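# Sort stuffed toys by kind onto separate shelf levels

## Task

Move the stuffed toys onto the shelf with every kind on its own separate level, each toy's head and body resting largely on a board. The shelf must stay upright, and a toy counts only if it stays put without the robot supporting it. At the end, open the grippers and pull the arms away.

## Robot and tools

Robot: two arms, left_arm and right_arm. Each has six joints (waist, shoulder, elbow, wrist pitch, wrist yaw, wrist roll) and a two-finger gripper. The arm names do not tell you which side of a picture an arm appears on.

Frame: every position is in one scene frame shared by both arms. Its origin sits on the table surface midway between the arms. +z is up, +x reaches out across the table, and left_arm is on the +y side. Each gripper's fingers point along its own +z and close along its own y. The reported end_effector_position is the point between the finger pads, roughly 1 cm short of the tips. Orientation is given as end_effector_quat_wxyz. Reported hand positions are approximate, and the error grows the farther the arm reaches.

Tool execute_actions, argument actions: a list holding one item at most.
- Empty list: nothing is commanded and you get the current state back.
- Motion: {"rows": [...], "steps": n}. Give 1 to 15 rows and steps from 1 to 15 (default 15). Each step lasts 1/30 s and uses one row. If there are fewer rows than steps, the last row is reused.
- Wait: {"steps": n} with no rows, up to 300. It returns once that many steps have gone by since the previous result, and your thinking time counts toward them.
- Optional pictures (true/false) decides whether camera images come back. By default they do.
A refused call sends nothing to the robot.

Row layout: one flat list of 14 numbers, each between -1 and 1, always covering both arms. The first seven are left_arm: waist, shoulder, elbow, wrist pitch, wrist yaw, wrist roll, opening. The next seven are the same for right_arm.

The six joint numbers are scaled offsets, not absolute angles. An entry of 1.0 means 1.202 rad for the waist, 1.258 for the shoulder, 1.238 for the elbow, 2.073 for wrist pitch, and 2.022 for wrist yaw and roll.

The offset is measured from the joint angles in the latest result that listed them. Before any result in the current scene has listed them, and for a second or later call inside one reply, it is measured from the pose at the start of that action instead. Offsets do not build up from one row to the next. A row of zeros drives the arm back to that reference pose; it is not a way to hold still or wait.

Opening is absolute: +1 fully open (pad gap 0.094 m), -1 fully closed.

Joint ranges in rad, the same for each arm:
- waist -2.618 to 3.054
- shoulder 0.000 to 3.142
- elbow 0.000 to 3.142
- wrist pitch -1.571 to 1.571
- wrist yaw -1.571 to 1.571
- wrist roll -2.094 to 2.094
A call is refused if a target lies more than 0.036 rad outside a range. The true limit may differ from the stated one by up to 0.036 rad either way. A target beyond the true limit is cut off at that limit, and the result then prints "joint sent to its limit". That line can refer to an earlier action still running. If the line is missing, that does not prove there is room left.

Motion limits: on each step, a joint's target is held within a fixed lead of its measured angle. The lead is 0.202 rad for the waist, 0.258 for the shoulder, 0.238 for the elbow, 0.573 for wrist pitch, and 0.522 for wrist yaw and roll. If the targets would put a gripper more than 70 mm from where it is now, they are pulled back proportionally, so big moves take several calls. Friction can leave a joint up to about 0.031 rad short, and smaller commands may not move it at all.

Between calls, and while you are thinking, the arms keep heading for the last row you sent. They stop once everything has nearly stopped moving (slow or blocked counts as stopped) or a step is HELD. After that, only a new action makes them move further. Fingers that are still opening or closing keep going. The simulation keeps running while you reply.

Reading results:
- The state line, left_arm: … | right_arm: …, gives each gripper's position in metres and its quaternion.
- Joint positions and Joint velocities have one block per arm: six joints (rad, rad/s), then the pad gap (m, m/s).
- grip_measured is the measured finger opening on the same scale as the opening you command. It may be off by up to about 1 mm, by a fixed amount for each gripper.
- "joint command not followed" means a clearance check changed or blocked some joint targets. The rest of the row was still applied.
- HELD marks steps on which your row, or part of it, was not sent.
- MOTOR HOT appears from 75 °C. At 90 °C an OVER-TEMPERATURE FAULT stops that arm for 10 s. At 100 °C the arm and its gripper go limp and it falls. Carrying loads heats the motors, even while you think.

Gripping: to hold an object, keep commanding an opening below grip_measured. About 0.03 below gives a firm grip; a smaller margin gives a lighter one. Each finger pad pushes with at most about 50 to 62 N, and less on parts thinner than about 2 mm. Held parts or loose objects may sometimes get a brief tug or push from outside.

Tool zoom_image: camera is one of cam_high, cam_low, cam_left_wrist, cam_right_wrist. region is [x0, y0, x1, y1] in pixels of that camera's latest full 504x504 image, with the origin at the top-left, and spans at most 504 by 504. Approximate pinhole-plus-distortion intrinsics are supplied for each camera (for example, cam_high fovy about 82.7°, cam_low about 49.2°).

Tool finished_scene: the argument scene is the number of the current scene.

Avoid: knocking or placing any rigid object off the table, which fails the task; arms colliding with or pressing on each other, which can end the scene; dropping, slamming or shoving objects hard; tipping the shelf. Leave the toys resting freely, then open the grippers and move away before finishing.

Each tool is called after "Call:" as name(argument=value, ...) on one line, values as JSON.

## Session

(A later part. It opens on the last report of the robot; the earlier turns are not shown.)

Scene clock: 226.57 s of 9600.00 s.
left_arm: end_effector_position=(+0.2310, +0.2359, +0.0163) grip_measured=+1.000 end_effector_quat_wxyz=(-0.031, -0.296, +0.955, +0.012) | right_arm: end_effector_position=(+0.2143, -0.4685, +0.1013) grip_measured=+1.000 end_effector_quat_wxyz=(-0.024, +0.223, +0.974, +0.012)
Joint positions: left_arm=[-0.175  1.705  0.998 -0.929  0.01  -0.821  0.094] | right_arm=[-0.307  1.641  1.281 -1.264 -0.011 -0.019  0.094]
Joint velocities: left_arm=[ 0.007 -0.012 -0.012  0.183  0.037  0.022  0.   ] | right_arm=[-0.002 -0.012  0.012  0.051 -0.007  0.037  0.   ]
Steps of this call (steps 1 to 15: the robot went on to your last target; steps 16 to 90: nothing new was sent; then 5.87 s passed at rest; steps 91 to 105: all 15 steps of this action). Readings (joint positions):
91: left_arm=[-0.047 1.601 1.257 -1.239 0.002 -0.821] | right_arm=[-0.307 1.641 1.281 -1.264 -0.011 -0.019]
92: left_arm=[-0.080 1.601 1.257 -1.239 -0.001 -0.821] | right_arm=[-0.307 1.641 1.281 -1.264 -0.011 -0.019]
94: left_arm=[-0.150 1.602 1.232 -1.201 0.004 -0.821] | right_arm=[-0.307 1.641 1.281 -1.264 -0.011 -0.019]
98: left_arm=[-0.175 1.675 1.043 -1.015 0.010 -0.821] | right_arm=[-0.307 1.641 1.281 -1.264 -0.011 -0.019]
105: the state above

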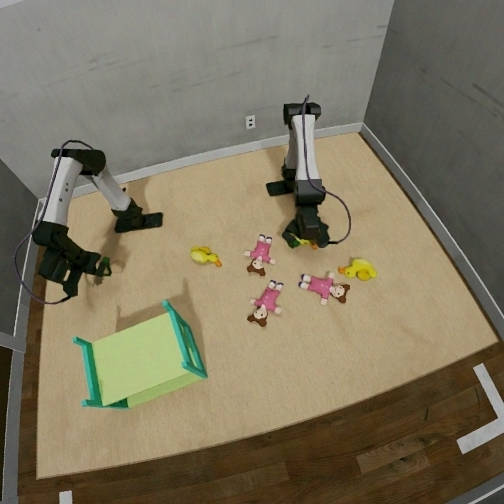

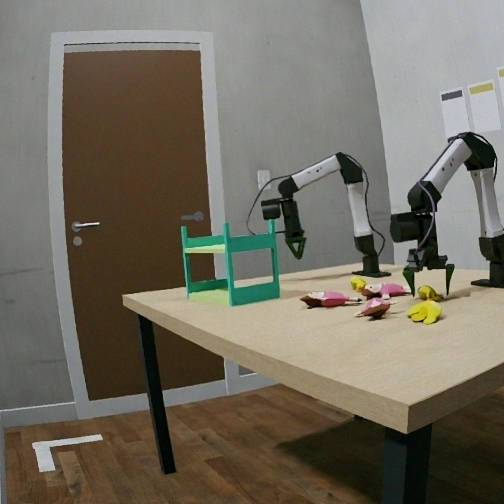

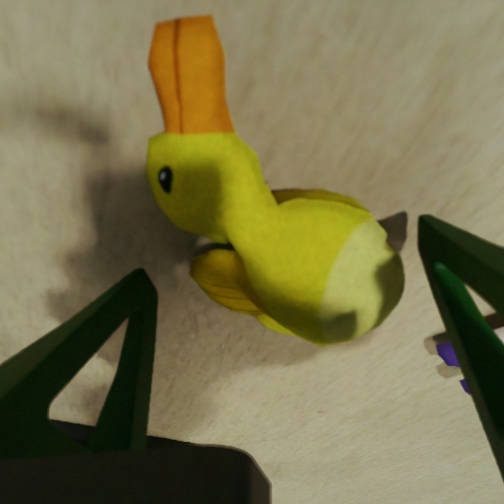

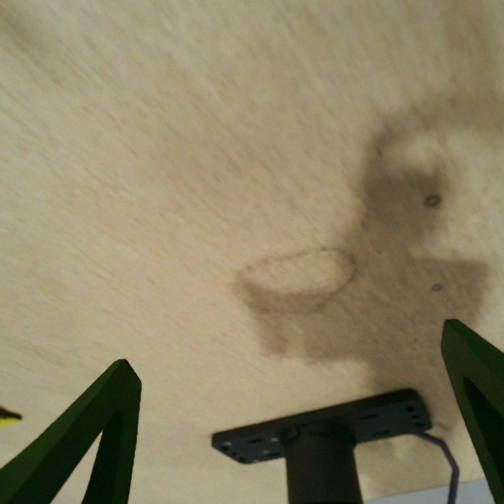

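Call:
execute_actions(actions=[{"rows":[[0,0,0.01,0,0,0,-0.7,0,0,0,0,0,0,1],[0,0,0.01,0,0,0,-0.7,0,0,0,0,0,0,1],[0,0,0.01,0,0,0,-0.7,0,0,0,0,0,0,1],[0,0,0.01,0,0,0,-0.7,0,0,0,0,0,0,1],[0,0,0.01,0,0,0,-0.7,0,0,0,0,0,0,1],[0,0,0.01,0,0,0,-0.7,0,0,0,0,0,0,1],[0,0,0.01,0,0,0,-0.7,0,0,0,0,0,0,1],[0,0,0.01,0,0,0,-0.7,0,0,0,0,0,0,1],[0,0,0.01,0,0,0,-0.7,0,0,0,0,0,0,1],[0,0,0.01,0,0,0,-0.7,0,0,0,0,0,0,1],[0,0,0.01,0,0,0,-0.7,0,0,0,0,0,0,1],[0,0,0.3,-0.17,0,0,-0.7,0,0,0,0,0,0,1]],"steps":15}], pictures=false)

Call:
execute_actions(actions=[{"rows":[[0,0,0.4,-0.2,0,0,-0.75,0,0,0,0,0,0,1],[0,0,0.4,-0.2,0,0,-0.75,0,0,0,0,0,0,1],[0,0,0.4,-0.2,0,0,-0.75,0,0,0,0,0,0,1],[0,0,0.4,-0.2,0,0,-0.75,0,0,0,0,0,0,1],[-0.53,0.3,0.7,-0.2,0,0,-0.75,0,0,0,0,0,0,1]],"steps":15}], pictures=false)

Call:
execute_actions(actions=[{"steps":25}])

Scene clock: 245.87 s of 9600.00 s.
left_arm: end_effector_position=(+0.2533, +0.2318, +0.0654) grip_measured=-0.697 end_effector_quat_wxyz=(-0.032, -0.296, +0.955, +0.016) | right_arm: end_effector_position=(+0.2143, -0.4685, +0.1013) grip_measured=+1.000 end_effector_quat_wxyz=(-0.024, +0.223, +0.974, +0.012)
Joint positions: left_arm=[-0.175  1.726  1.231 -1.147  0.005 -0.821  0.014] | right_arm=[-0.307  1.641  1.281 -1.264 -0.011 -0.019  0.094]
Joint velocities: left_arm=[-0.007 -0.007  2.073 -0.872  0.095  0.037  0.   ] | right_arm=[ 0.002  0.012  0.012  0.007 -0.022 -0.007  0.   ]
Steps of this call (steps 1 to 30: the robot went on to your last target; steps 31 to 90: nothing new was sent; then 15.80 s passed at rest; steps 91 to 105: all 15 steps of this action). Readings (joint positions):
91: left_arm=[-0.175 1.705 0.998 -0.902 0.010 -0.821] | right_arm=[-0.307 1.641 1.281 -1.264 -0.011 -0.019]
92: left_arm=[-0.175 1.705 0.998 -0.905 0.010 -0.821] | right_arm=[-0.307 1.641 1.281 -1.264 -0.011 -0.019]
94: left_arm=[-0.175 1.705 0.998 -0.909 0.010 -0.821] | right_arm=[-0.307 1.641 1.281 -1.264 -0.011 -0.019]
98: left_arm=[-0.175 1.705 0.998 -0.920 0.007 -0.821] | right_arm=[-0.307 1.641 1.281 -1.264 -0.011 -0.019]
105: the state above

Scene clock: 246.37 s of 9600.00 s.
left_arm: end_effector_position=(+0.2716, +0.0131, +0.1319) grip_measured=-0.747 end_effector_quat_wxyz=(+0.005, -0.031, +1.000, +0.001) | right_arm: end_effector_position=(+0.2143, -0.4685, +0.1013) grip_measured=+1.000 end_effector_quat_wxyz=(-0.024, +0.223, +0.974, +0.012)
Joint positions: left_arm=[-0.715  2.131  2.052 -1.486 -0.009 -0.823  0.012] | right_arm=[-0.307  1.641  1.281 -1.264 -0.011 -0.019  0.094]
Joint velocities: left_arm=[-1.6    0.159  0.09  -0.286  0.081 -0.066  0.   ] | right_arm=[-0.002  0.007 -0.007 -0.081 -0.066  0.007  0.   ]
Steps of this call (steps 1 to 15: all 15 steps of this action). Readings (joint positions):
1: left_arm=[-0.175 1.728 1.309 -1.196 0.005 -0.821] | right_arm=[-0.307 1.641 1.281 -1.264 -0.011 -0.019]
2: left_arm=[-0.175 1.731 1.391 -1.262 0.005 -0.821] | right_arm=[-0.307 1.641 1.281 -1.264 -0.011 -0.019]
4: left_arm=[-0.175 1.731 1.550 -1.367 0.005 -0.821] | right_arm=[-0.307 1.641 1.281 -1.264 -0.011 -0.019]
8: left_arm=[-0.331 1.907 1.879 -1.465 -0.016 -0.823] | right_arm=[-0.307 1.641 1.281 -1.264 -0.011 -0.019]
15: the state above

Scene clock: 247.20 s of 9600.00 s.
left_arm: end_effector_position=(+0.2341, -0.0069, +0.1412) grip_measured=-0.747 end_effector_quat_wxyz=(-0.013, +0.016, +1.000, +0.007) | right_arm: end_effector_position=(+0.2143, -0.4685, +0.1013) grip_measured=+1.000 end_effector_quat_wxyz=(-0.024, +0.223, +0.974, +0.012)
Joint positions: left_arm=[-0.809  2.122  2.076 -1.551  0.01  -0.822  0.012] | right_arm=[-0.307  1.641  1.281 -1.264 -0.011 -0.019  0.094]
Joint velocities: left_arm=[-0.002 -0.012 -0.002 -0.007  0.051 -0.037 -0.001] | right_arm=[ 0.007 -0.007 -0.007  0.022  0.022 -0.022  0.   ]
Steps of this call (steps 1 to 25: the robot went on to your last target). Readings (joint positions):
1: left_arm=[-0.768 2.133 2.056 -1.495 -0.004 -0.823] | right_arm=[-0.307 1.641 1.281 -1.264 -0.011 -0.019]
2: left_arm=[-0.810 2.133 2.060 -1.503 0.004 -0.822] | right_arm=[-0.307 1.641 1.281 -1.264 -0.011 -0.019]
4: left_arm=[-0.855 2.129 2.070 -1.519 0.017 -0.822] | right_arm=[-0.307 1.641 1.281 -1.264 -0.011 -0.019]
8: left_arm=[-0.832 2.122 2.076 -1.538 0.018 -0.822] | right_arm=[-0.307 1.641 1.281 -1.264 -0.011 -0.019]
25: the state above

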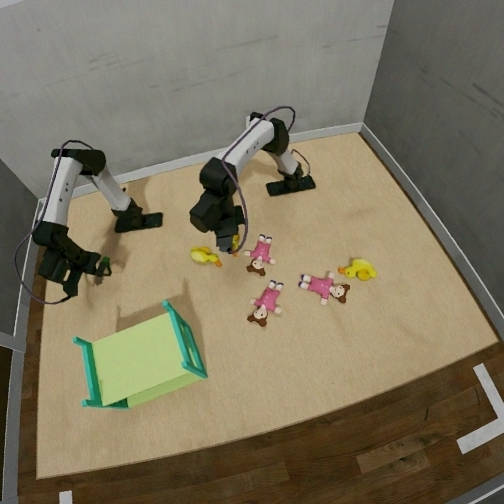

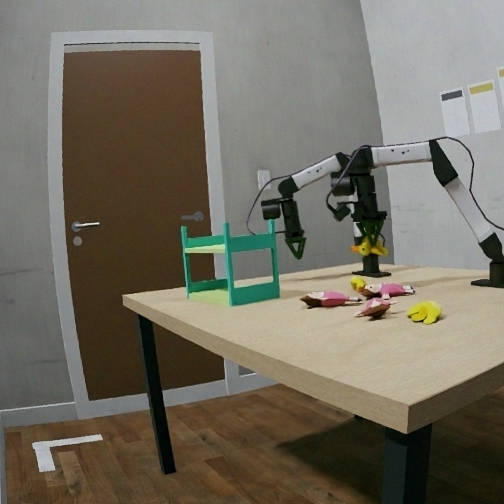

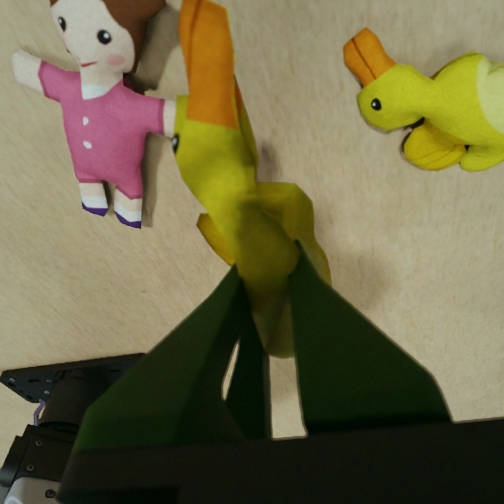

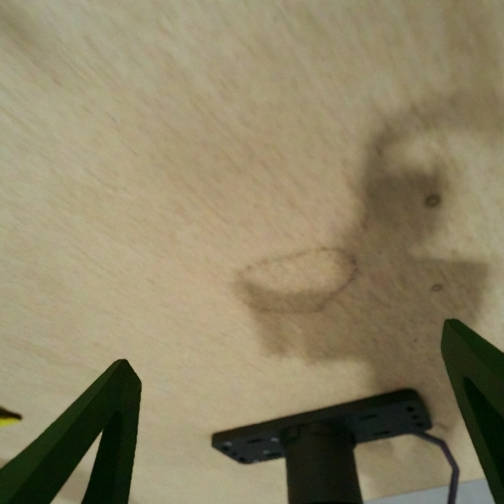

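Call:
execute_actions(actions=[{"rows":[[0,0.26,0.12,0.1,0,0,-0.75,0,0,0,0,0,0,1],[0,0.26,0.12,0.1,0,0,-0.75,0,0,0,0,0,0,1],[0,0.26,0.12,0.1,0,0,-0.75,0,0,0,0,0,0,1],[0,0.26,0.12,0.1,0,0,-0.75,0,0,0,0,0,0,1],[0,0.26,0.12,0.1,0,0,-0.75,0,0,0,0,0,0,1],[0,0.26,0.12,0.1,0,0,-0.75,0,0,0,0,0,0,1],[0,0.26,0.12,0.1,0,0,-0.75,0,0,0,0,0,0,1],[0,0.26,0.12,0.1,0,0,-0.75,0,0,0,0,0,0,1],[0,0.26,0.12,0.1,0,0,-0.75,0,0,0,0,0,0,1],[0,0.26,0.12,0.1,0,0,1,0,0,0,0,0,0,1]],"steps":15}], pictures=false)

Call:
execute_actions(actions=[{"rows":[[0,0,0,0,0,0,1,0,0,0,0,0,0,1],[0,0,0,0,0,0,1,0,0,0,0,0,0,1],[0,0,0,0,0,0,1,0,0,0,0,0,0,1],[0,0,0,0,0,0,1,0,0,0,0,0,0,1],[0,0,0,0,0,0,1,0,0,0,0,0,0,1],[0,-0.3,0,0,0,0,1,0,0,0,0,0,0,1]],"steps":15}])

Scene clock: 264.27 s of 9600.00 s.
left_arm: end_effector_position=(+0.2775, -0.0569, +0.0256) grip_measured=+0.865 end_effector_quat_wxyz=(-0.022, +0.016, +0.999, +0.017) | right_arm: end_effector_position=(+0.2143, -0.4685, +0.1013) grip_measured=+1.000 end_effector_quat_wxyz=(-0.024, +0.223, +0.974, +0.012)
Joint positions: left_arm=[-0.809  2.471  2.206 -1.361  0.01  -0.822  0.088] | right_arm=[-0.307  1.641  1.281 -1.264 -0.011 -0.019  0.094]
Joint velocities: left_arm=[ 0.007 -0.154 -0.017  0.081 -0.022 -0.007  0.283] | right_arm=[ 0.007  0.017  0.017  0.037  0.022 -0.022  0.   ]
Steps of this call (steps 1 to 15: the robot went on to your last target; steps 16 to 90: nothing new was sent; then 13.57 s passed at rest; steps 91 to 105: all 15 steps of this action). Readings (joint positions):
91: left_arm=[-0.809 2.141 2.095 -1.555 0.010 -0.822] | right_arm=[-0.307 1.641 1.281 -1.264 -0.011 -0.019]
92: left_arm=[-0.809 2.177 2.136 -1.543 0.010 -0.822] | right_arm=[-0.307 1.641 1.281 -1.264 -0.011 -0.019]
94: left_arm=[-0.809 2.265 2.185 -1.485 0.010 -0.822] | right_arm=[-0.307 1.641 1.281 -1.264 -0.011 -0.019]
98: left_arm=[-0.809 2.444 2.206 -1.394 0.010 -0.822] | right_arm=[-0.307 1.641 1.281 -1.264 -0.011 -0.019]
105: the state above

Scene clock: 264.77 s of 9600.00 s.
left_arm: end_effector_position=(+0.2784, -0.0579, +0.1789) grip_measured=+1.000 end_effector_quat_wxyz=(+0.090, +0.017, +0.990, -0.107) | right_arm: end_effector_position=(+0.2143, -0.4685, +0.1013) grip_measured=+1.000 end_effector_quat_wxyz=(-0.024, +0.223, +0.974, +0.012)
Joint positions: left_arm=[-0.809  2.124  2.193 -1.361  0.01  -0.822  0.094] | right_arm=[-0.307  1.641  1.281 -1.264 -0.011 -0.019  0.094]
Joint velocities: left_arm=[-0.032 -0.969  0.212 -0.007 -0.022 -0.037  0.   ] | right_arm=[-0.002 -0.017 -0.007  0.037 -0.066 -0.051  0.   ]
Steps of this call (steps 1 to 15: all 15 steps of this action). Readings (joint positions):
1: left_arm=[-0.809 2.469 2.206 -1.361 0.010 -0.822] | right_arm=[-0.307 1.641 1.281 -1.264 -0.011 -0.019]
2: left_arm=[-0.809 2.468 2.206 -1.361 0.010 -0.822] | right_arm=[-0.307 1.641 1.281 -1.264 -0.011 -0.019]
4: left_arm=[-0.809 2.470 2.206 -1.361 0.010 -0.822] | right_arm=[-0.307 1.641 1.281 -1.264 -0.011 -0.019]
8: left_arm=[-0.809 2.411 2.187 -1.362 0.010 -0.822] | right_arm=[-0.307 1.641 1.281 -1.264 -0.011 -0.019]
15: the state above

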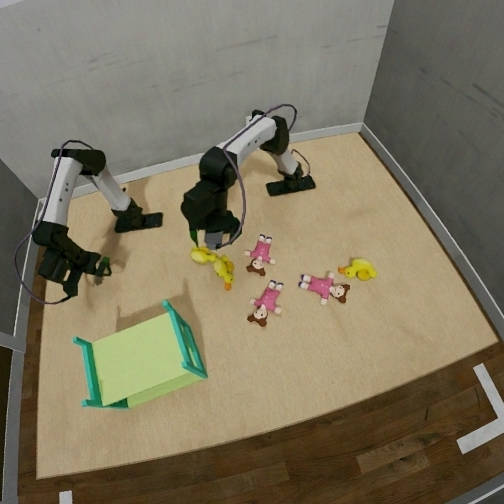

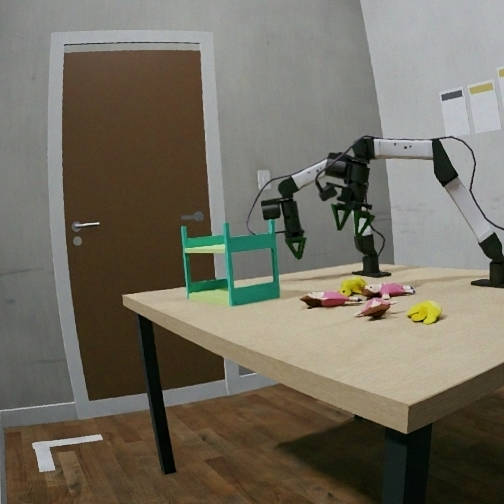

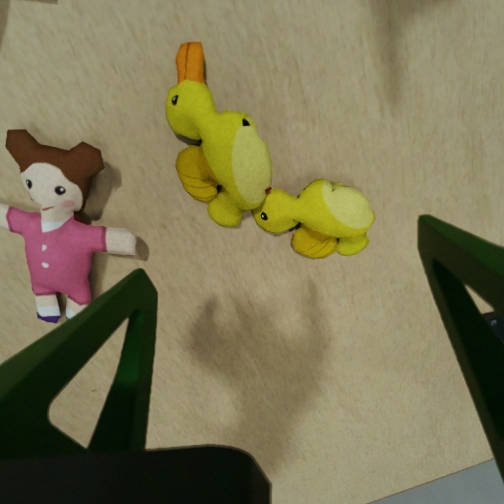

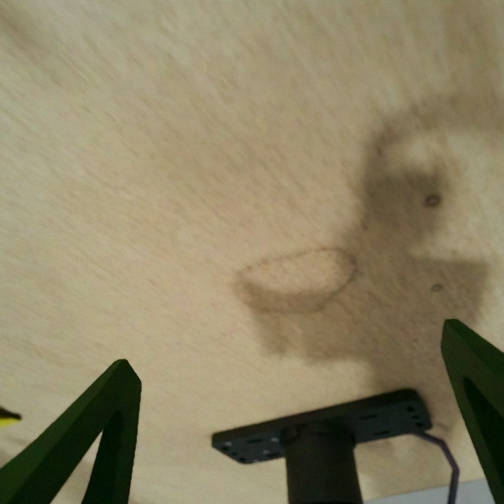

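Call:
execute_actions(actions=[{"rows":[[0.99,0,-0.245,0.165,0,-0.065,1,0,0,0,0,0,0,1]],"steps":15}], pictures=false)

Call:
execute_actions(actions=[{"steps":30}])

Scene clock: 283.43 s of 9600.00 s.
left_arm: end_effector_position=(+0.4378, +0.1809, +0.0956) grip_measured=+1.000 end_effector_quat_wxyz=(+0.102, -0.336, +0.933, -0.078) | right_arm: end_effector_position=(+0.2143, -0.4685, +0.1013) grip_measured=+1.000 end_effector_quat_wxyz=(-0.024, +0.223, +0.974, +0.012)
Joint positions: left_arm=[-0.189  2.147  1.901 -1.068  0.019 -0.929  0.094] | right_arm=[-0.307  1.641  1.281 -1.264 -0.011 -0.019  0.094]
Joint velocities: left_arm=[ 1.473 -0.007  0.002  0.315  0.037 -0.037  0.   ] | right_arm=[ 0.007  0.012 -0.012  0.051 -0.051  0.007  0.   ]
Steps of this call (steps 1 to 30: the robot went on to your last target; steps 31 to 90: nothing new was sent; then 15.17 s passed at rest; steps 91 to 105: all 15 steps of this action). Readings (joint positions):
91: left_arm=[-0.799 2.093 2.192 -1.335 0.015 -0.831] | right_arm=[-0.307 1.641 1.281 -1.264 -0.011 -0.019]
92: left_arm=[-0.782 2.085 2.154 -1.294 0.020 -0.843] | right_arm=[-0.307 1.641 1.281 -1.264 -0.011 -0.019]
94: left_arm=[-0.719 2.087 2.074 -1.229 0.022 -0.863] | right_arm=[-0.307 1.641 1.281 -1.264 -0.011 -0.019]
98: left_arm=[-0.550 2.121 1.948 -1.146 0.022 -0.897] | right_arm=[-0.307 1.641 1.281 -1.264 -0.011 -0.019]
105: the state above

Scene clock: 284.43 s of 9600.00 s.
left_arm: end_effector_position=(+0.4353, +0.4535, +0.0984) grip_measured=+1.000 end_effector_quat_wxyz=(+0.141, -0.590, +0.793, -0.048) | right_arm: end_effector_position=(+0.2143, -0.4685, +0.1013) grip_measured=+1.000 end_effector_quat_wxyz=(-0.024, +0.223, +0.974, +0.012)
Joint positions: left_arm=[ 0.377  2.147  1.901 -1.025  0.006 -0.949  0.094] | right_arm=[-0.307  1.641  1.281 -1.264 -0.011 -0.019  0.094]
Joint velocities: left_arm=[ 0.012 -0.002 -0.012  0.007  0.095  0.051  0.   ] | right_arm=[ 0.002 -0.007 -0.007 -0.051 -0.051  0.051  0.   ]
Steps of this call (steps 1 to 30: the robot went on to your last target). Readings (joint positions):
1: left_arm=[-0.136 2.147 1.901 -1.059 0.019 -0.931] | right_arm=[-0.307 1.641 1.281 -1.264 -0.011 -0.019]
2: left_arm=[-0.083 2.147 1.901 -1.052 0.018 -0.933] | right_arm=[-0.307 1.641 1.281 -1.264 -0.011 -0.019]
4: left_arm=[0.024 2.147 1.901 -1.043 0.017 -0.936] | right_arm=[-0.307 1.641 1.281 -1.264 -0.011 -0.019]
8: left_arm=[0.237 2.147 1.901 -1.030 0.016 -0.940] | right_arm=[-0.307 1.641 1.281 -1.264 -0.011 -0.019]
30: the state above

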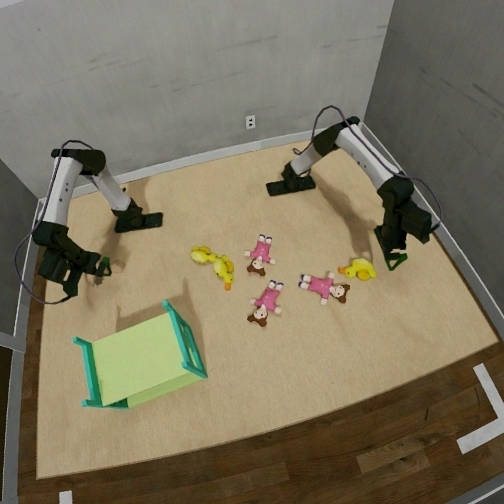

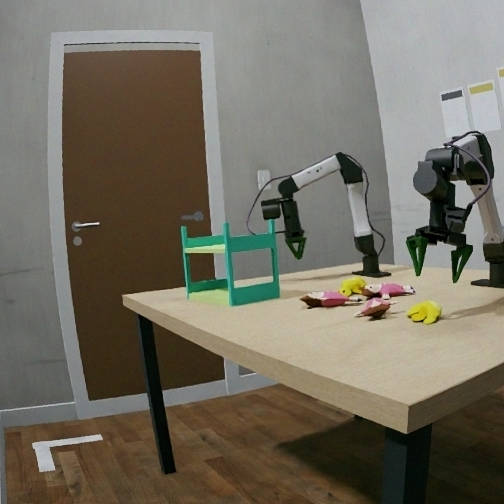

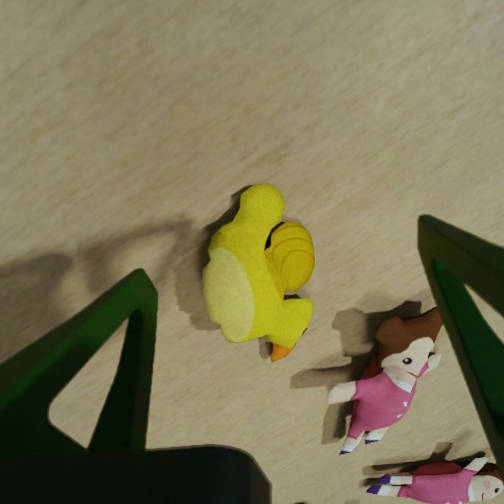

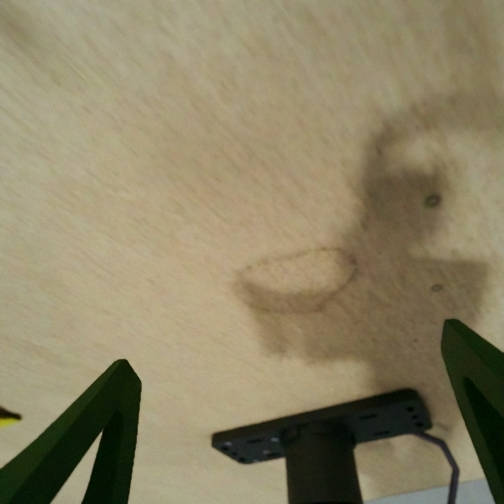

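Call:
execute_actions(actions=[{"rows":[[-0.118,-0.165,-0.29,0.085,0,-0.07,1,0,0,0,0,0,0,1]],"steps":15}])

Scene clock: 294.27 s of 9600.00 s.
left_arm: end_effector_position=(+0.4045, +0.3749, +0.0856) grip_measured=+1.000 end_effector_quat_wxyz=(+0.133, -0.584, +0.798, -0.070) | right_arm: end_effector_position=(+0.2143, -0.4685, +0.1013) grip_measured=+1.000 end_effector_quat_wxyz=(-0.024, +0.223, +0.974, +0.012)
Joint positions: left_arm=[ 0.233  1.945  1.55  -0.875  0.012 -1.079  0.094] | right_arm=[-0.307  1.641  1.281 -1.264 -0.011 -0.019  0.094]
Joint velocities: left_arm=[-0.012 -0.017 -0.002  0.037 -0.037 -0.037  0.   ] | right_arm=[ 0.002 -0.012  0.017 -0.022 -0.007  0.051  0.   ]
Steps of this call (steps 1 to 15: the robot went on to your last target; steps 16 to 90: nothing new was sent; then 6.33 s passed at rest; steps 91 to 105: all 15 steps of this action). Readings (joint positions):
91: left_arm=[0.367 2.122 1.859 -0.984 0.002 -0.966] | right_arm=[-0.307 1.641 1.281 -1.264 -0.011 -0.019]
92: left_arm=[0.349 2.072 1.774 -0.940 -0.004 -0.990] | right_arm=[-0.307 1.641 1.281 -1.264 -0.011 -0.019]
94: left_arm=[0.282 1.979 1.630 -0.919 -0.004 -1.024] | right_arm=[-0.307 1.641 1.281 -1.264 -0.011 -0.019]
98: left_arm=[0.210 1.945 1.556 -0.904 0.013 -1.059] | right_arm=[-0.307 1.641 1.281 -1.264 -0.011 -0.019]
105: the state above

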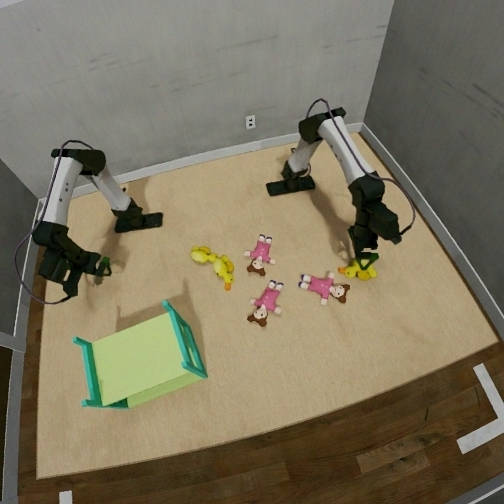

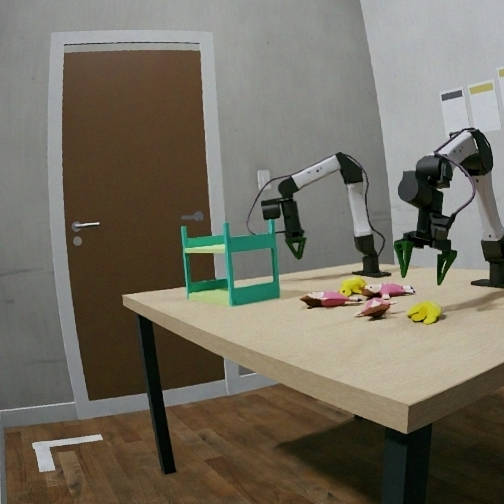

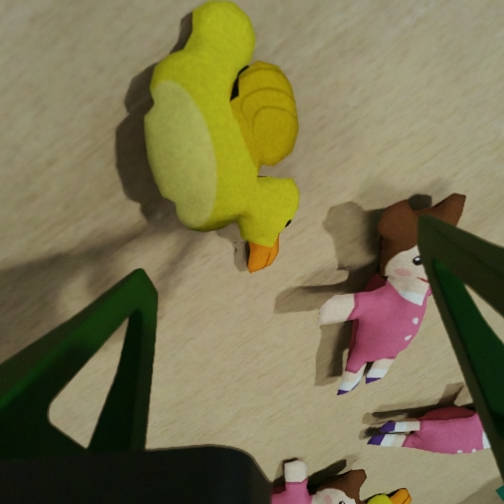

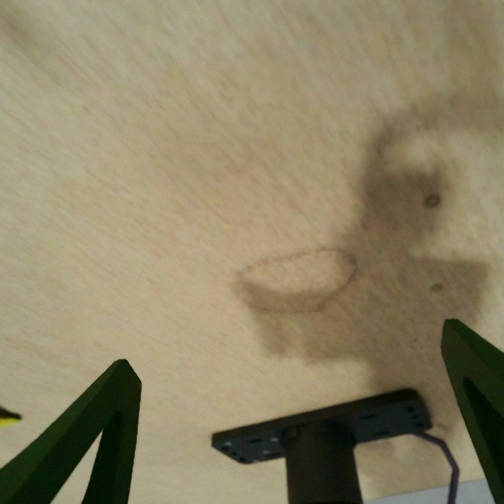

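Call:
execute_actions(actions=[{"rows":[[0.04,-0.02,-0.24,0.14,0,0,1,0,0,0,0,0,0,1]],"steps":15}])

Scene clock: 310.87 s of 9600.00 s.
left_arm: end_effector_position=(+0.3767, +0.3894, +0.0248) grip_measured=+1.000 end_effector_quat_wxyz=(+0.135, -0.604, +0.782, -0.068) | right_arm: end_effector_position=(+0.2143, -0.4685, +0.1013) grip_measured=+1.000 end_effector_quat_wxyz=(-0.024, +0.223, +0.974, +0.012)
Joint positions: left_arm=[ 0.28   1.92   1.263 -0.61   0.013 -1.082  0.094] | right_arm=[-0.307  1.641  1.281 -1.264 -0.011 -0.019  0.094]
Joint velocities: left_arm=[-0.002  0.002 -0.002  0.139  0.051  0.007  0.   ] | right_arm=[-0.012 -0.017  0.002 -0.051  0.007  0.022  0.   ]
Steps of this call (steps 1 to 15: the robot went on to your last target; steps 16 to 90: nothing new was sent; then 13.10 s passed at rest; steps 91 to 105: all 15 steps of this action). Readings (joint positions):
91: left_arm=[0.236 1.937 1.515 -0.818 0.013 -1.083] | right_arm=[-0.307 1.641 1.281 -1.264 -0.011 -0.019]
92: left_arm=[0.243 1.918 1.448 -0.748 0.013 -1.082] | right_arm=[-0.307 1.641 1.281 -1.264 -0.011 -0.019]
94: left_arm=[0.264 1.909 1.332 -0.689 0.013 -1.082] | right_arm=[-0.307 1.641 1.281 -1.264 -0.011 -0.019]
98: left_arm=[0.280 1.920 1.263 -0.651 0.013 -1.082] | right_arm=[-0.307 1.641 1.281 -1.264 -0.011 -0.019]
105: the state above

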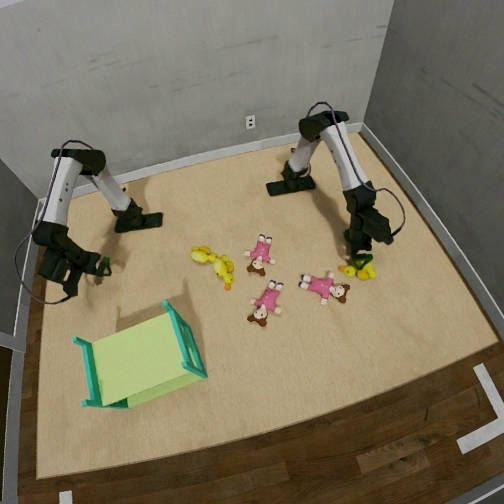

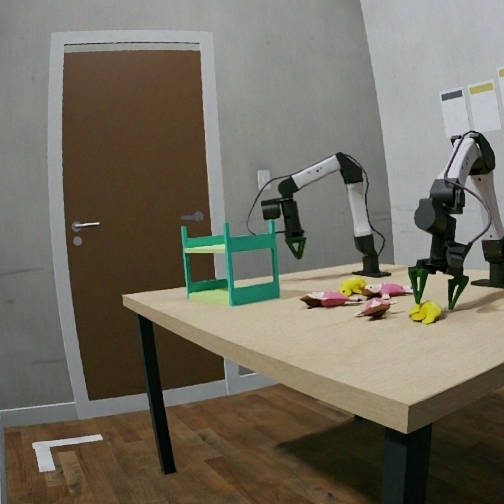

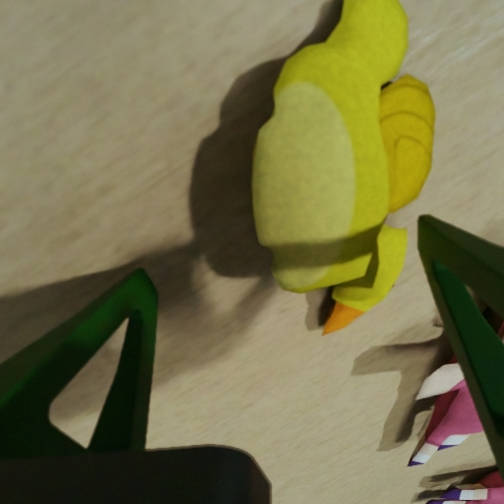

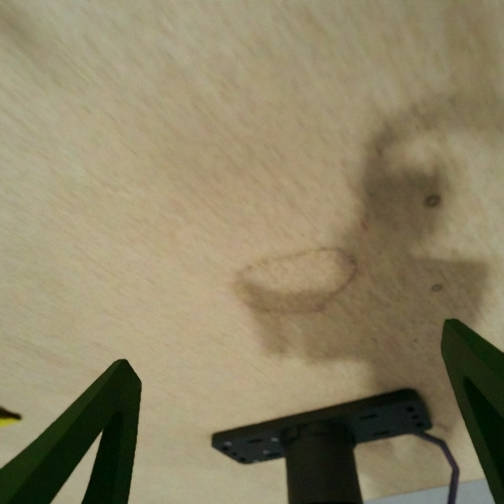

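Call:
execute_actions(actions=[{"rows":[[0.042,0,0.1,0,0,0,1,0,0,0,0,0,0,1],[0.042,0,0.1,0,0,0,1,0,0,0,0,0,0,1],[0.042,0,0.1,0,0,0,1,0,0,0,0,0,0,1],[0.042,0,0.1,0,0,0,1,0,0,0,0,0,0,1],[0.042,0,0.1,0,0,0,1,0,0,0,0,0,0,1],[0.042,0.075,0.086,0,0,0,1,0,0,0,0,0,0,1]],"steps":15}])

Scene clock: 323.00 s of 9600.00 s.
left_arm: end_effector_position=(+0.4009, +0.4188, +0.0223) grip_measured=+1.000 end_effector_quat_wxyz=(+0.149, -0.623, +0.765, -0.069) | right_arm: end_effector_position=(+0.2143, -0.4685, +0.1013) grip_measured=+1.000 end_effector_quat_wxyz=(-0.024, +0.223, +0.974, +0.012)
Joint positions: left_arm=[ 0.332  2.013  1.378 -0.606  0.013 -1.082  0.094] | right_arm=[-0.307  1.641  1.281 -1.264 -0.011 -0.019  0.094]
Joint velocities: left_arm=[-0.012 -0.012  0.007 -0.022 -0.037 -0.007  0.   ] | right_arm=[-0.017 -0.002 -0.017 -0.007 -0.037 -0.022  0.   ]
Steps of this call (steps 1 to 15: the robot went on to your last target; steps 16 to 90: nothing new was sent; then 8.63 s passed at rest; steps 91 to 105: all 15 steps of this action). Readings (joint positions):
91: left_arm=[0.284 1.922 1.276 -0.614 0.015 -1.082] | right_arm=[-0.307 1.641 1.281 -1.264 -0.011 -0.019]
92: left_arm=[0.291 1.928 1.300 -0.625 0.017 -1.082] | right_arm=[-0.307 1.641 1.281 -1.264 -0.011 -0.019]
94: left_arm=[0.313 1.930 1.345 -0.622 0.017 -1.082] | right_arm=[-0.307 1.641 1.281 -1.264 -0.011 -0.019]
98: left_arm=[0.332 1.958 1.377 -0.599 0.015 -1.082] | right_arm=[-0.307 1.641 1.281 -1.264 -0.011 -0.019]
105: the state above

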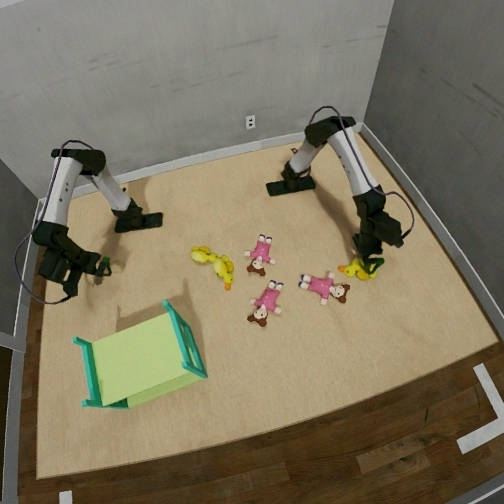

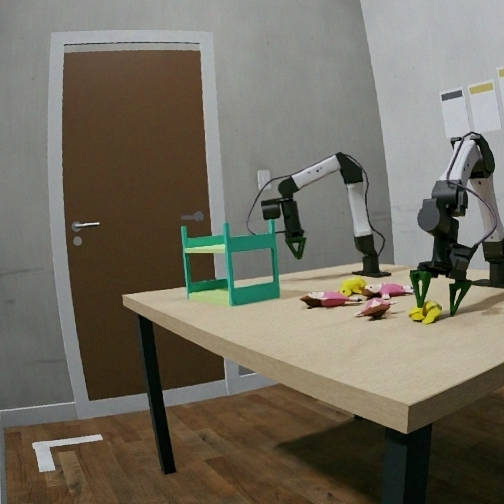

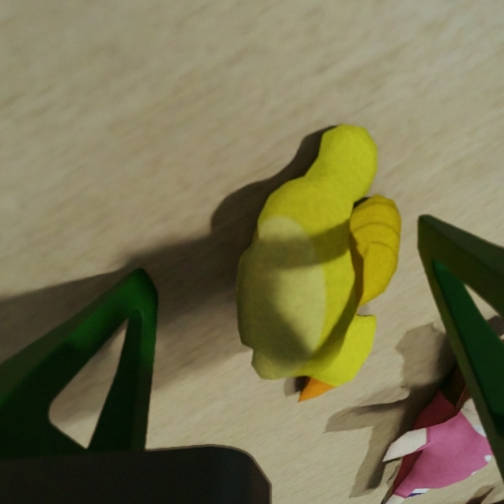

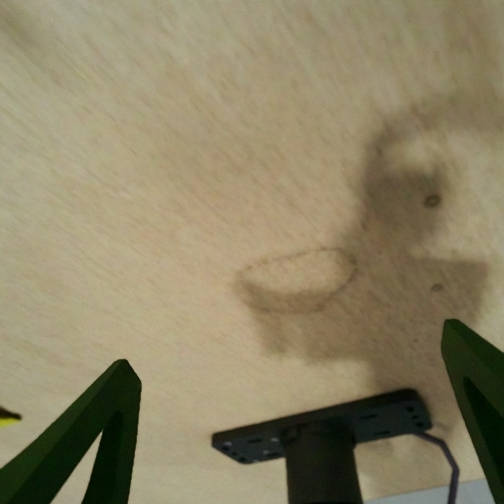

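Call:
execute_actions(actions=[{"rows":[[0,0,0,0,0,0,-0.75,0,0,0,0,0,0,1],[0,0,0,0,0,0,-0.75,0,0,0,0,0,0,1],[0,0,0,0,0,0,-0.75,0,0,0,0,0,0,1],[0,0,0,0,0,0,-0.75,0,0,0,0,0,0,1],[0,0,0,0,0,0,-0.75,0,0,0,0,0,0,1],[0,0,0,0,0,0,-0.75,0,0,0,0,0,0,1],[0,0,0,0,0,0,-0.75,0,0,0,0,0,0,1],[0,0,0,0,0,0,-0.75,0,0,0,0,0,0,1],[0,0,0,0,0,0,-0.75,0,0,0,0,0,0,1],[0,0,0,0,0,0,-0.75,0,0,0,0,0,0,1],[0,0,0,0,0,0,-0.75,0,0,0,0,0,0,1],[0,-0.15,0,-0.1,0,0,-0.75,0,0,0,0,0,0,1]],"steps":15}], pictures=false)

Call:
execute_actions(actions=[{"rows":[[0,-0.15,0.05,-0.2,0,0,-0.75,0,0,0,0,0,0,1]],"steps":10}])

Scene clock: 335.67 s of 9600.00 s.
left_arm: end_effector_position=(+0.3796, +0.4120, +0.0609) grip_measured=-0.747 end_effector_quat_wxyz=(+0.146, -0.623, +0.766, -0.070) | right_arm: end_effector_position=(+0.2143, -0.4685, +0.1013) grip_measured=+1.000 end_effector_quat_wxyz=(-0.024, +0.223, +0.974, +0.012)
Joint positions: left_arm=[ 0.332  1.888  1.365 -0.724  0.016 -1.082  0.012] | right_arm=[-0.307  1.641  1.281 -1.264 -0.011 -0.019  0.094]
Joint velocities: left_arm=[ 0.002 -1.116  0.012 -0.608 -0.007 -0.037 -0.001] | right_arm=[-0.022 -0.017  0.002 -0.037 -0.051 -0.007  0.   ]
Steps of this call (steps 1 to 15: the robot went on to your last target; steps 16 to 90: nothing new was sent; then 9.17 s passed at rest; steps 91 to 105: all 15 steps of this action). Readings (joint positions):
91: left_arm=[0.332 2.013 1.378 -0.607 0.013 -1.082] | right_arm=[-0.307 1.641 1.281 -1.264 -0.011 -0.019]
92: left_arm=[0.332 2.013 1.378 -0.607 0.013 -1.082] | right_arm=[-0.307 1.641 1.281 -1.264 -0.011 -0.019]
94: left_arm=[0.332 2.013 1.378 -0.607 0.013 -1.082] | right_arm=[-0.307 1.641 1.281 -1.264 -0.011 -0.019]
98: left_arm=[0.332 2.013 1.378 -0.598 0.014 -1.082] | right_arm=[-0.307 1.641 1.281 -1.264 -0.011 -0.019]
105: the state above

Scene clock: 336.00 s of 9600.00 s.
left_arm: end_effector_position=(+0.3170, +0.3936, +0.1287) grip_measured=-0.748 end_effector_quat_wxyz=(+0.099, -0.627, +0.771, -0.050) | right_arm: end_effector_position=(+0.2143, -0.4685, +0.1013) grip_measured=+1.000 end_effector_quat_wxyz=(-0.024, +0.223, +0.974, +0.012)
Joint positions: left_arm=[ 0.332  1.691  1.423 -1.081  0.016 -1.082  0.012] | right_arm=[-0.307  1.641  1.281 -1.264 -0.011 -0.019  0.094]
Joint velocities: left_arm=[-0.012  0.09   0.002 -0.388 -0.051 -0.022 -0.   ] | right_arm=[-0.002 -0.027 -0.007 -0.007  0.037 -0.022  0.   ]
Steps of this call (steps 1 to 10: all 10 steps of this action). Readings (joint positions):
1: left_arm=[0.332 1.849 1.372 -0.762 0.016 -1.082] | right_arm=[-0.307 1.641 1.281 -1.264 -0.011 -0.019]
2: left_arm=[0.332 1.810 1.381 -0.822 0.016 -1.082] | right_arm=[-0.307 1.641 1.281 -1.264 -0.011 -0.019]
4: left_arm=[0.332 1.737 1.401 -0.933 0.016 -1.082] | right_arm=[-0.307 1.641 1.281 -1.264 -0.011 -0.019]
8: left_arm=[0.332 1.685 1.423 -1.049 0.016 -1.082] | right_arm=[-0.307 1.641 1.281 -1.264 -0.011 -0.019]
10: the state above

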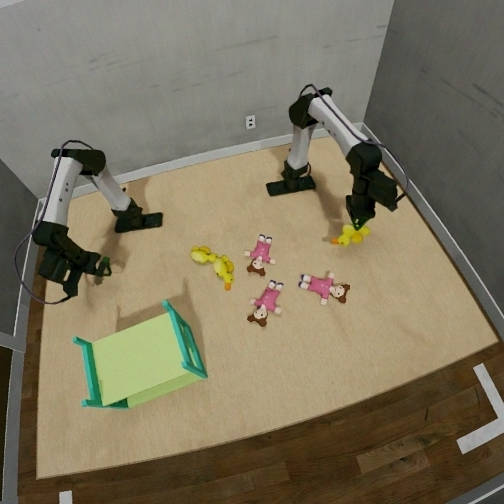

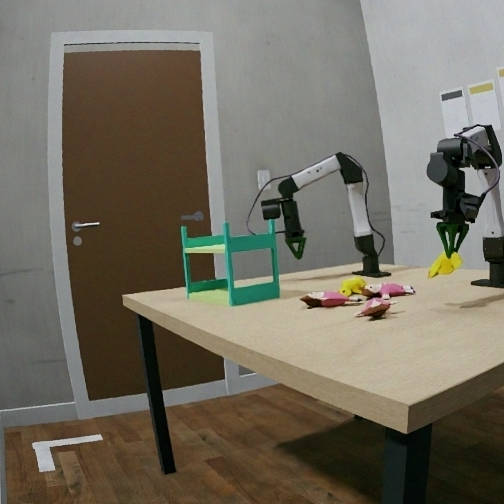

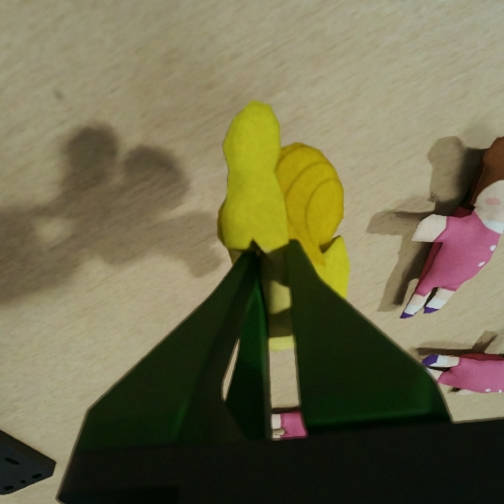

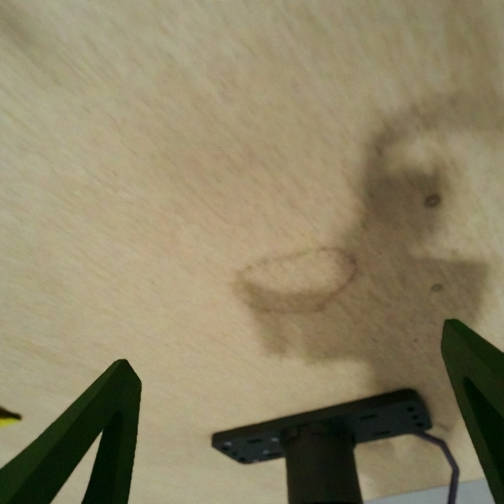

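Call:
execute_actions(actions=[{"rows":[[-1,-0.05,0,0,0,0,-0.75,0,0,0,0,0,0,1]],"steps":15}], pictures=false)

Call:
execute_actions(actions=[{"steps":20}], pictures=false)

Call:
execute_actions(actions=[{"rows":[[-0.1,0.2,0,0,0,0,-0.75,0,0,0,0,0,0,1],[-0.1,0.2,0,0,0,0,-0.75,0,0,0,0,0,0,1],[-0.1,0.2,0,0,0,0,-0.75,0,0,0,0,0,0,1],[-0.1,0.2,0,0,0,0,-0.75,0,0,0,0,0,0,1],[-0.1,0.2,0,0,0,0,-0.75,0,0,0,0,0,0,1],[-0.1,0.2,0,0,0,0,-0.75,0,0,0,0,0,0,1],[-0.1,0.2,0,0,0,0,-0.75,0,0,0,0,0,0,1],[-0.1,0.2,0,0,0,0,-0.75,0,0,0,0,0,0,1],[-0.1,0.2,0,0,0,0,1,0,0,0,0,0,0,1]],"steps":15}])

Scene clock: 348.00 s of 9600.00 s.
left_arm: end_effector_position=(+0.2427, +0.0608, +0.1426) grip_measured=-0.748 end_effector_quat_wxyz=(+0.078, -0.183, +0.974, -0.107) | right_arm: end_effector_position=(+0.2143, -0.4685, +0.1013) grip_measured=+1.000 end_effector_quat_wxyz=(-0.024, +0.223, +0.974, +0.012)
Joint positions: left_arm=[-0.664  1.648  1.421 -1.077  0.012 -1.083  0.012] | right_arm=[-0.307  1.641  1.281 -1.264 -0.011 -0.019  0.094]
Joint velocities: left_arm=[-2.044  0.002  0.007  0.007  0.051 -0.022  0.   ] | right_arm=[-0.002  0.002 -0.002  0.022 -0.007  0.007  0.   ]
From where the robot then was, a joint's target lay farther than a number of 1.0 reaches, so one or more steps of this call were cut to that.
Steps of this call (steps 1 to 30: the robot went on to your last target; steps 31 to 90: nothing new was sent; then 8.50 s passed at rest; steps 91 to 105: all 15 steps of this action). Readings (joint positions):
91: left_arm=[0.313 1.691 1.422 -1.128 0.006 -1.083] | right_arm=[-0.307 1.641 1.281 -1.264 -0.011 -0.019]
92: left_arm=[0.270 1.684 1.421 -1.123 -0.004 -1.083] | right_arm=[-0.307 1.641 1.281 -1.264 -0.011 -0.019]
94: left_arm=[0.137 1.664 1.421 -1.108 -0.004 -1.083] | right_arm=[-0.307 1.641 1.281 -1.264 -0.011 -0.019]
98: left_arm=[-0.154 1.648 1.421 -1.085 0.004 -1.083] | right_arm=[-0.307 1.641 1.281 -1.264 -0.011 -0.019]
105: the state above

Scene clock: 348.67 s of 9600.00 s.
left_arm: end_effector_position=(+0.1863, +0.0083, +0.1427) grip_measured=-0.748 end_effector_quat_wxyz=(+0.062, -0.079, +0.988, -0.118) | right_arm: end_effector_position=(+0.2143, -0.4685, +0.1013) grip_measured=+1.000 end_effector_quat_wxyz=(-0.024, +0.223, +0.974, +0.012)
Joint positions: left_arm=[-0.875  1.648  1.421 -1.076  0.024 -1.083  0.012] | right_arm=[-0.307  1.641  1.281 -1.264 -0.011 -0.019  0.094]
Joint velocities: left_arm=[-0.002 -0.017 -0.022  0.051 -0.022  0.022 -0.   ] | right_arm=[-0.017  0.012 -0.002 -0.051 -0.051  0.081  0.   ]
Steps of this call (steps 1 to 20: the robot went on to your last target). Readings (joint positions):
1: left_arm=[-0.737 1.648 1.421 -1.077 0.013 -1.083] | right_arm=[-0.307 1.641 1.281 -1.264 -0.011 -0.019]
2: left_arm=[-0.803 1.648 1.421 -1.076 0.017 -1.083] | right_arm=[-0.307 1.641 1.281 -1.264 -0.011 -0.019]
4: left_arm=[-0.884 1.648 1.421 -1.076 0.031 -1.083] | right_arm=[-0.307 1.641 1.281 -1.264 -0.011 -0.019]
8: left_arm=[-0.884 1.648 1.421 -1.076 0.030 -1.083] | right_arm=[-0.307 1.641 1.281 -1.264 -0.011 -0.019]
20: the state above

Scene clock: 349.17 s of 9600.00 s.
left_arm: end_effector_position=(+0.1446, -0.0100, +0.0499) grip_measured=+0.971 end_effector_quat_wxyz=(-0.014, -0.019, +1.000, -0.002) | right_arm: end_effector_position=(+0.2143, -0.4685, +0.1013) grip_measured=+1.000 end_effector_quat_wxyz=(-0.024, +0.223, +0.974, +0.012)
Joint positions: left_arm=[-1.001  1.916  1.41  -1.075  0.026 -1.083  0.093] | right_arm=[-0.307  1.641  1.281 -1.264 -0.011 -0.019  0.094]
Joint velocities: left_arm=[ 0.007 -0.022 -0.002 -0.066 -0.066  0.066  0.071] | right_arm=[-0.012 -0.017 -0.002 -0.022  0.037 -0.051  0.   ]
Steps of this call (steps 1 to 15: all 15 steps of this action). Readings (joint positions):
1: left_arm=[-0.883 1.665 1.424 -1.081 0.020 -1.083] | right_arm=[-0.307 1.641 1.281 -1.264 -0.011 -0.019]
2: left_arm=[-0.902 1.698 1.435 -1.081 0.016 -1.083] | right_arm=[-0.307 1.641 1.281 -1.264 -0.011 -0.019]
4: left_arm=[-0.952 1.799 1.438 -1.070 0.017 -1.083] | right_arm=[-0.307 1.641 1.281 -1.264 -0.011 -0.019]
8: left_arm=[-1.002 1.931 1.413 -1.069 0.026 -1.083] | right_arm=[-0.307 1.641 1.281 -1.264 -0.011 -0.019]
15: the state above

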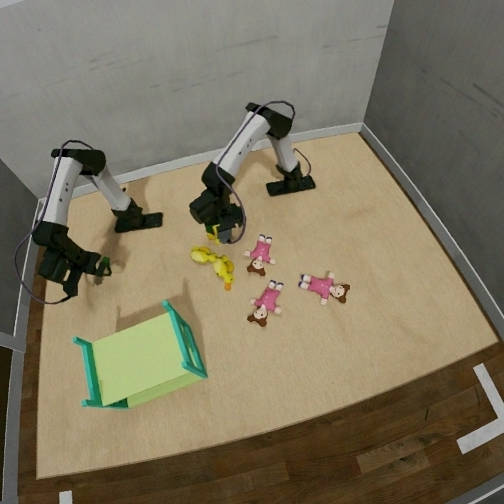

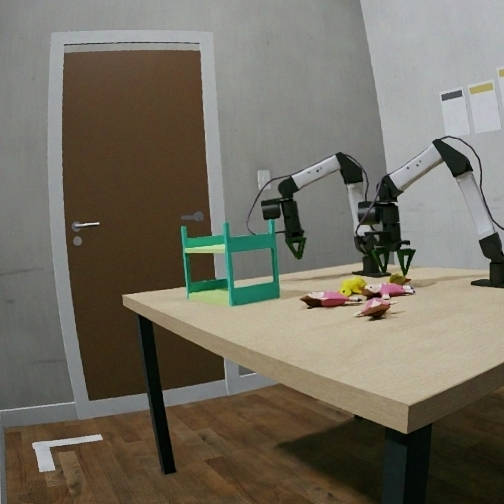

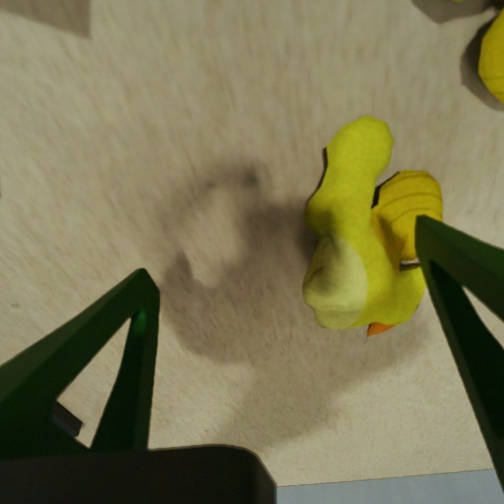

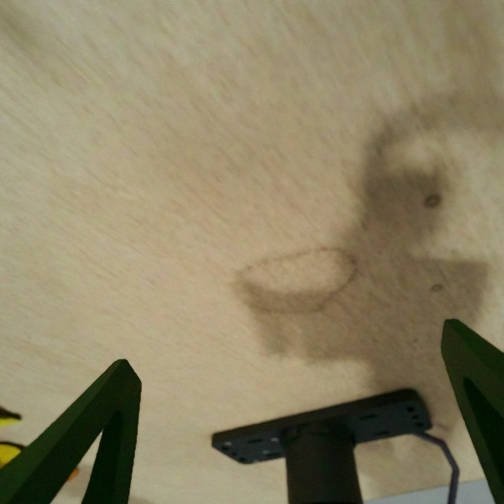

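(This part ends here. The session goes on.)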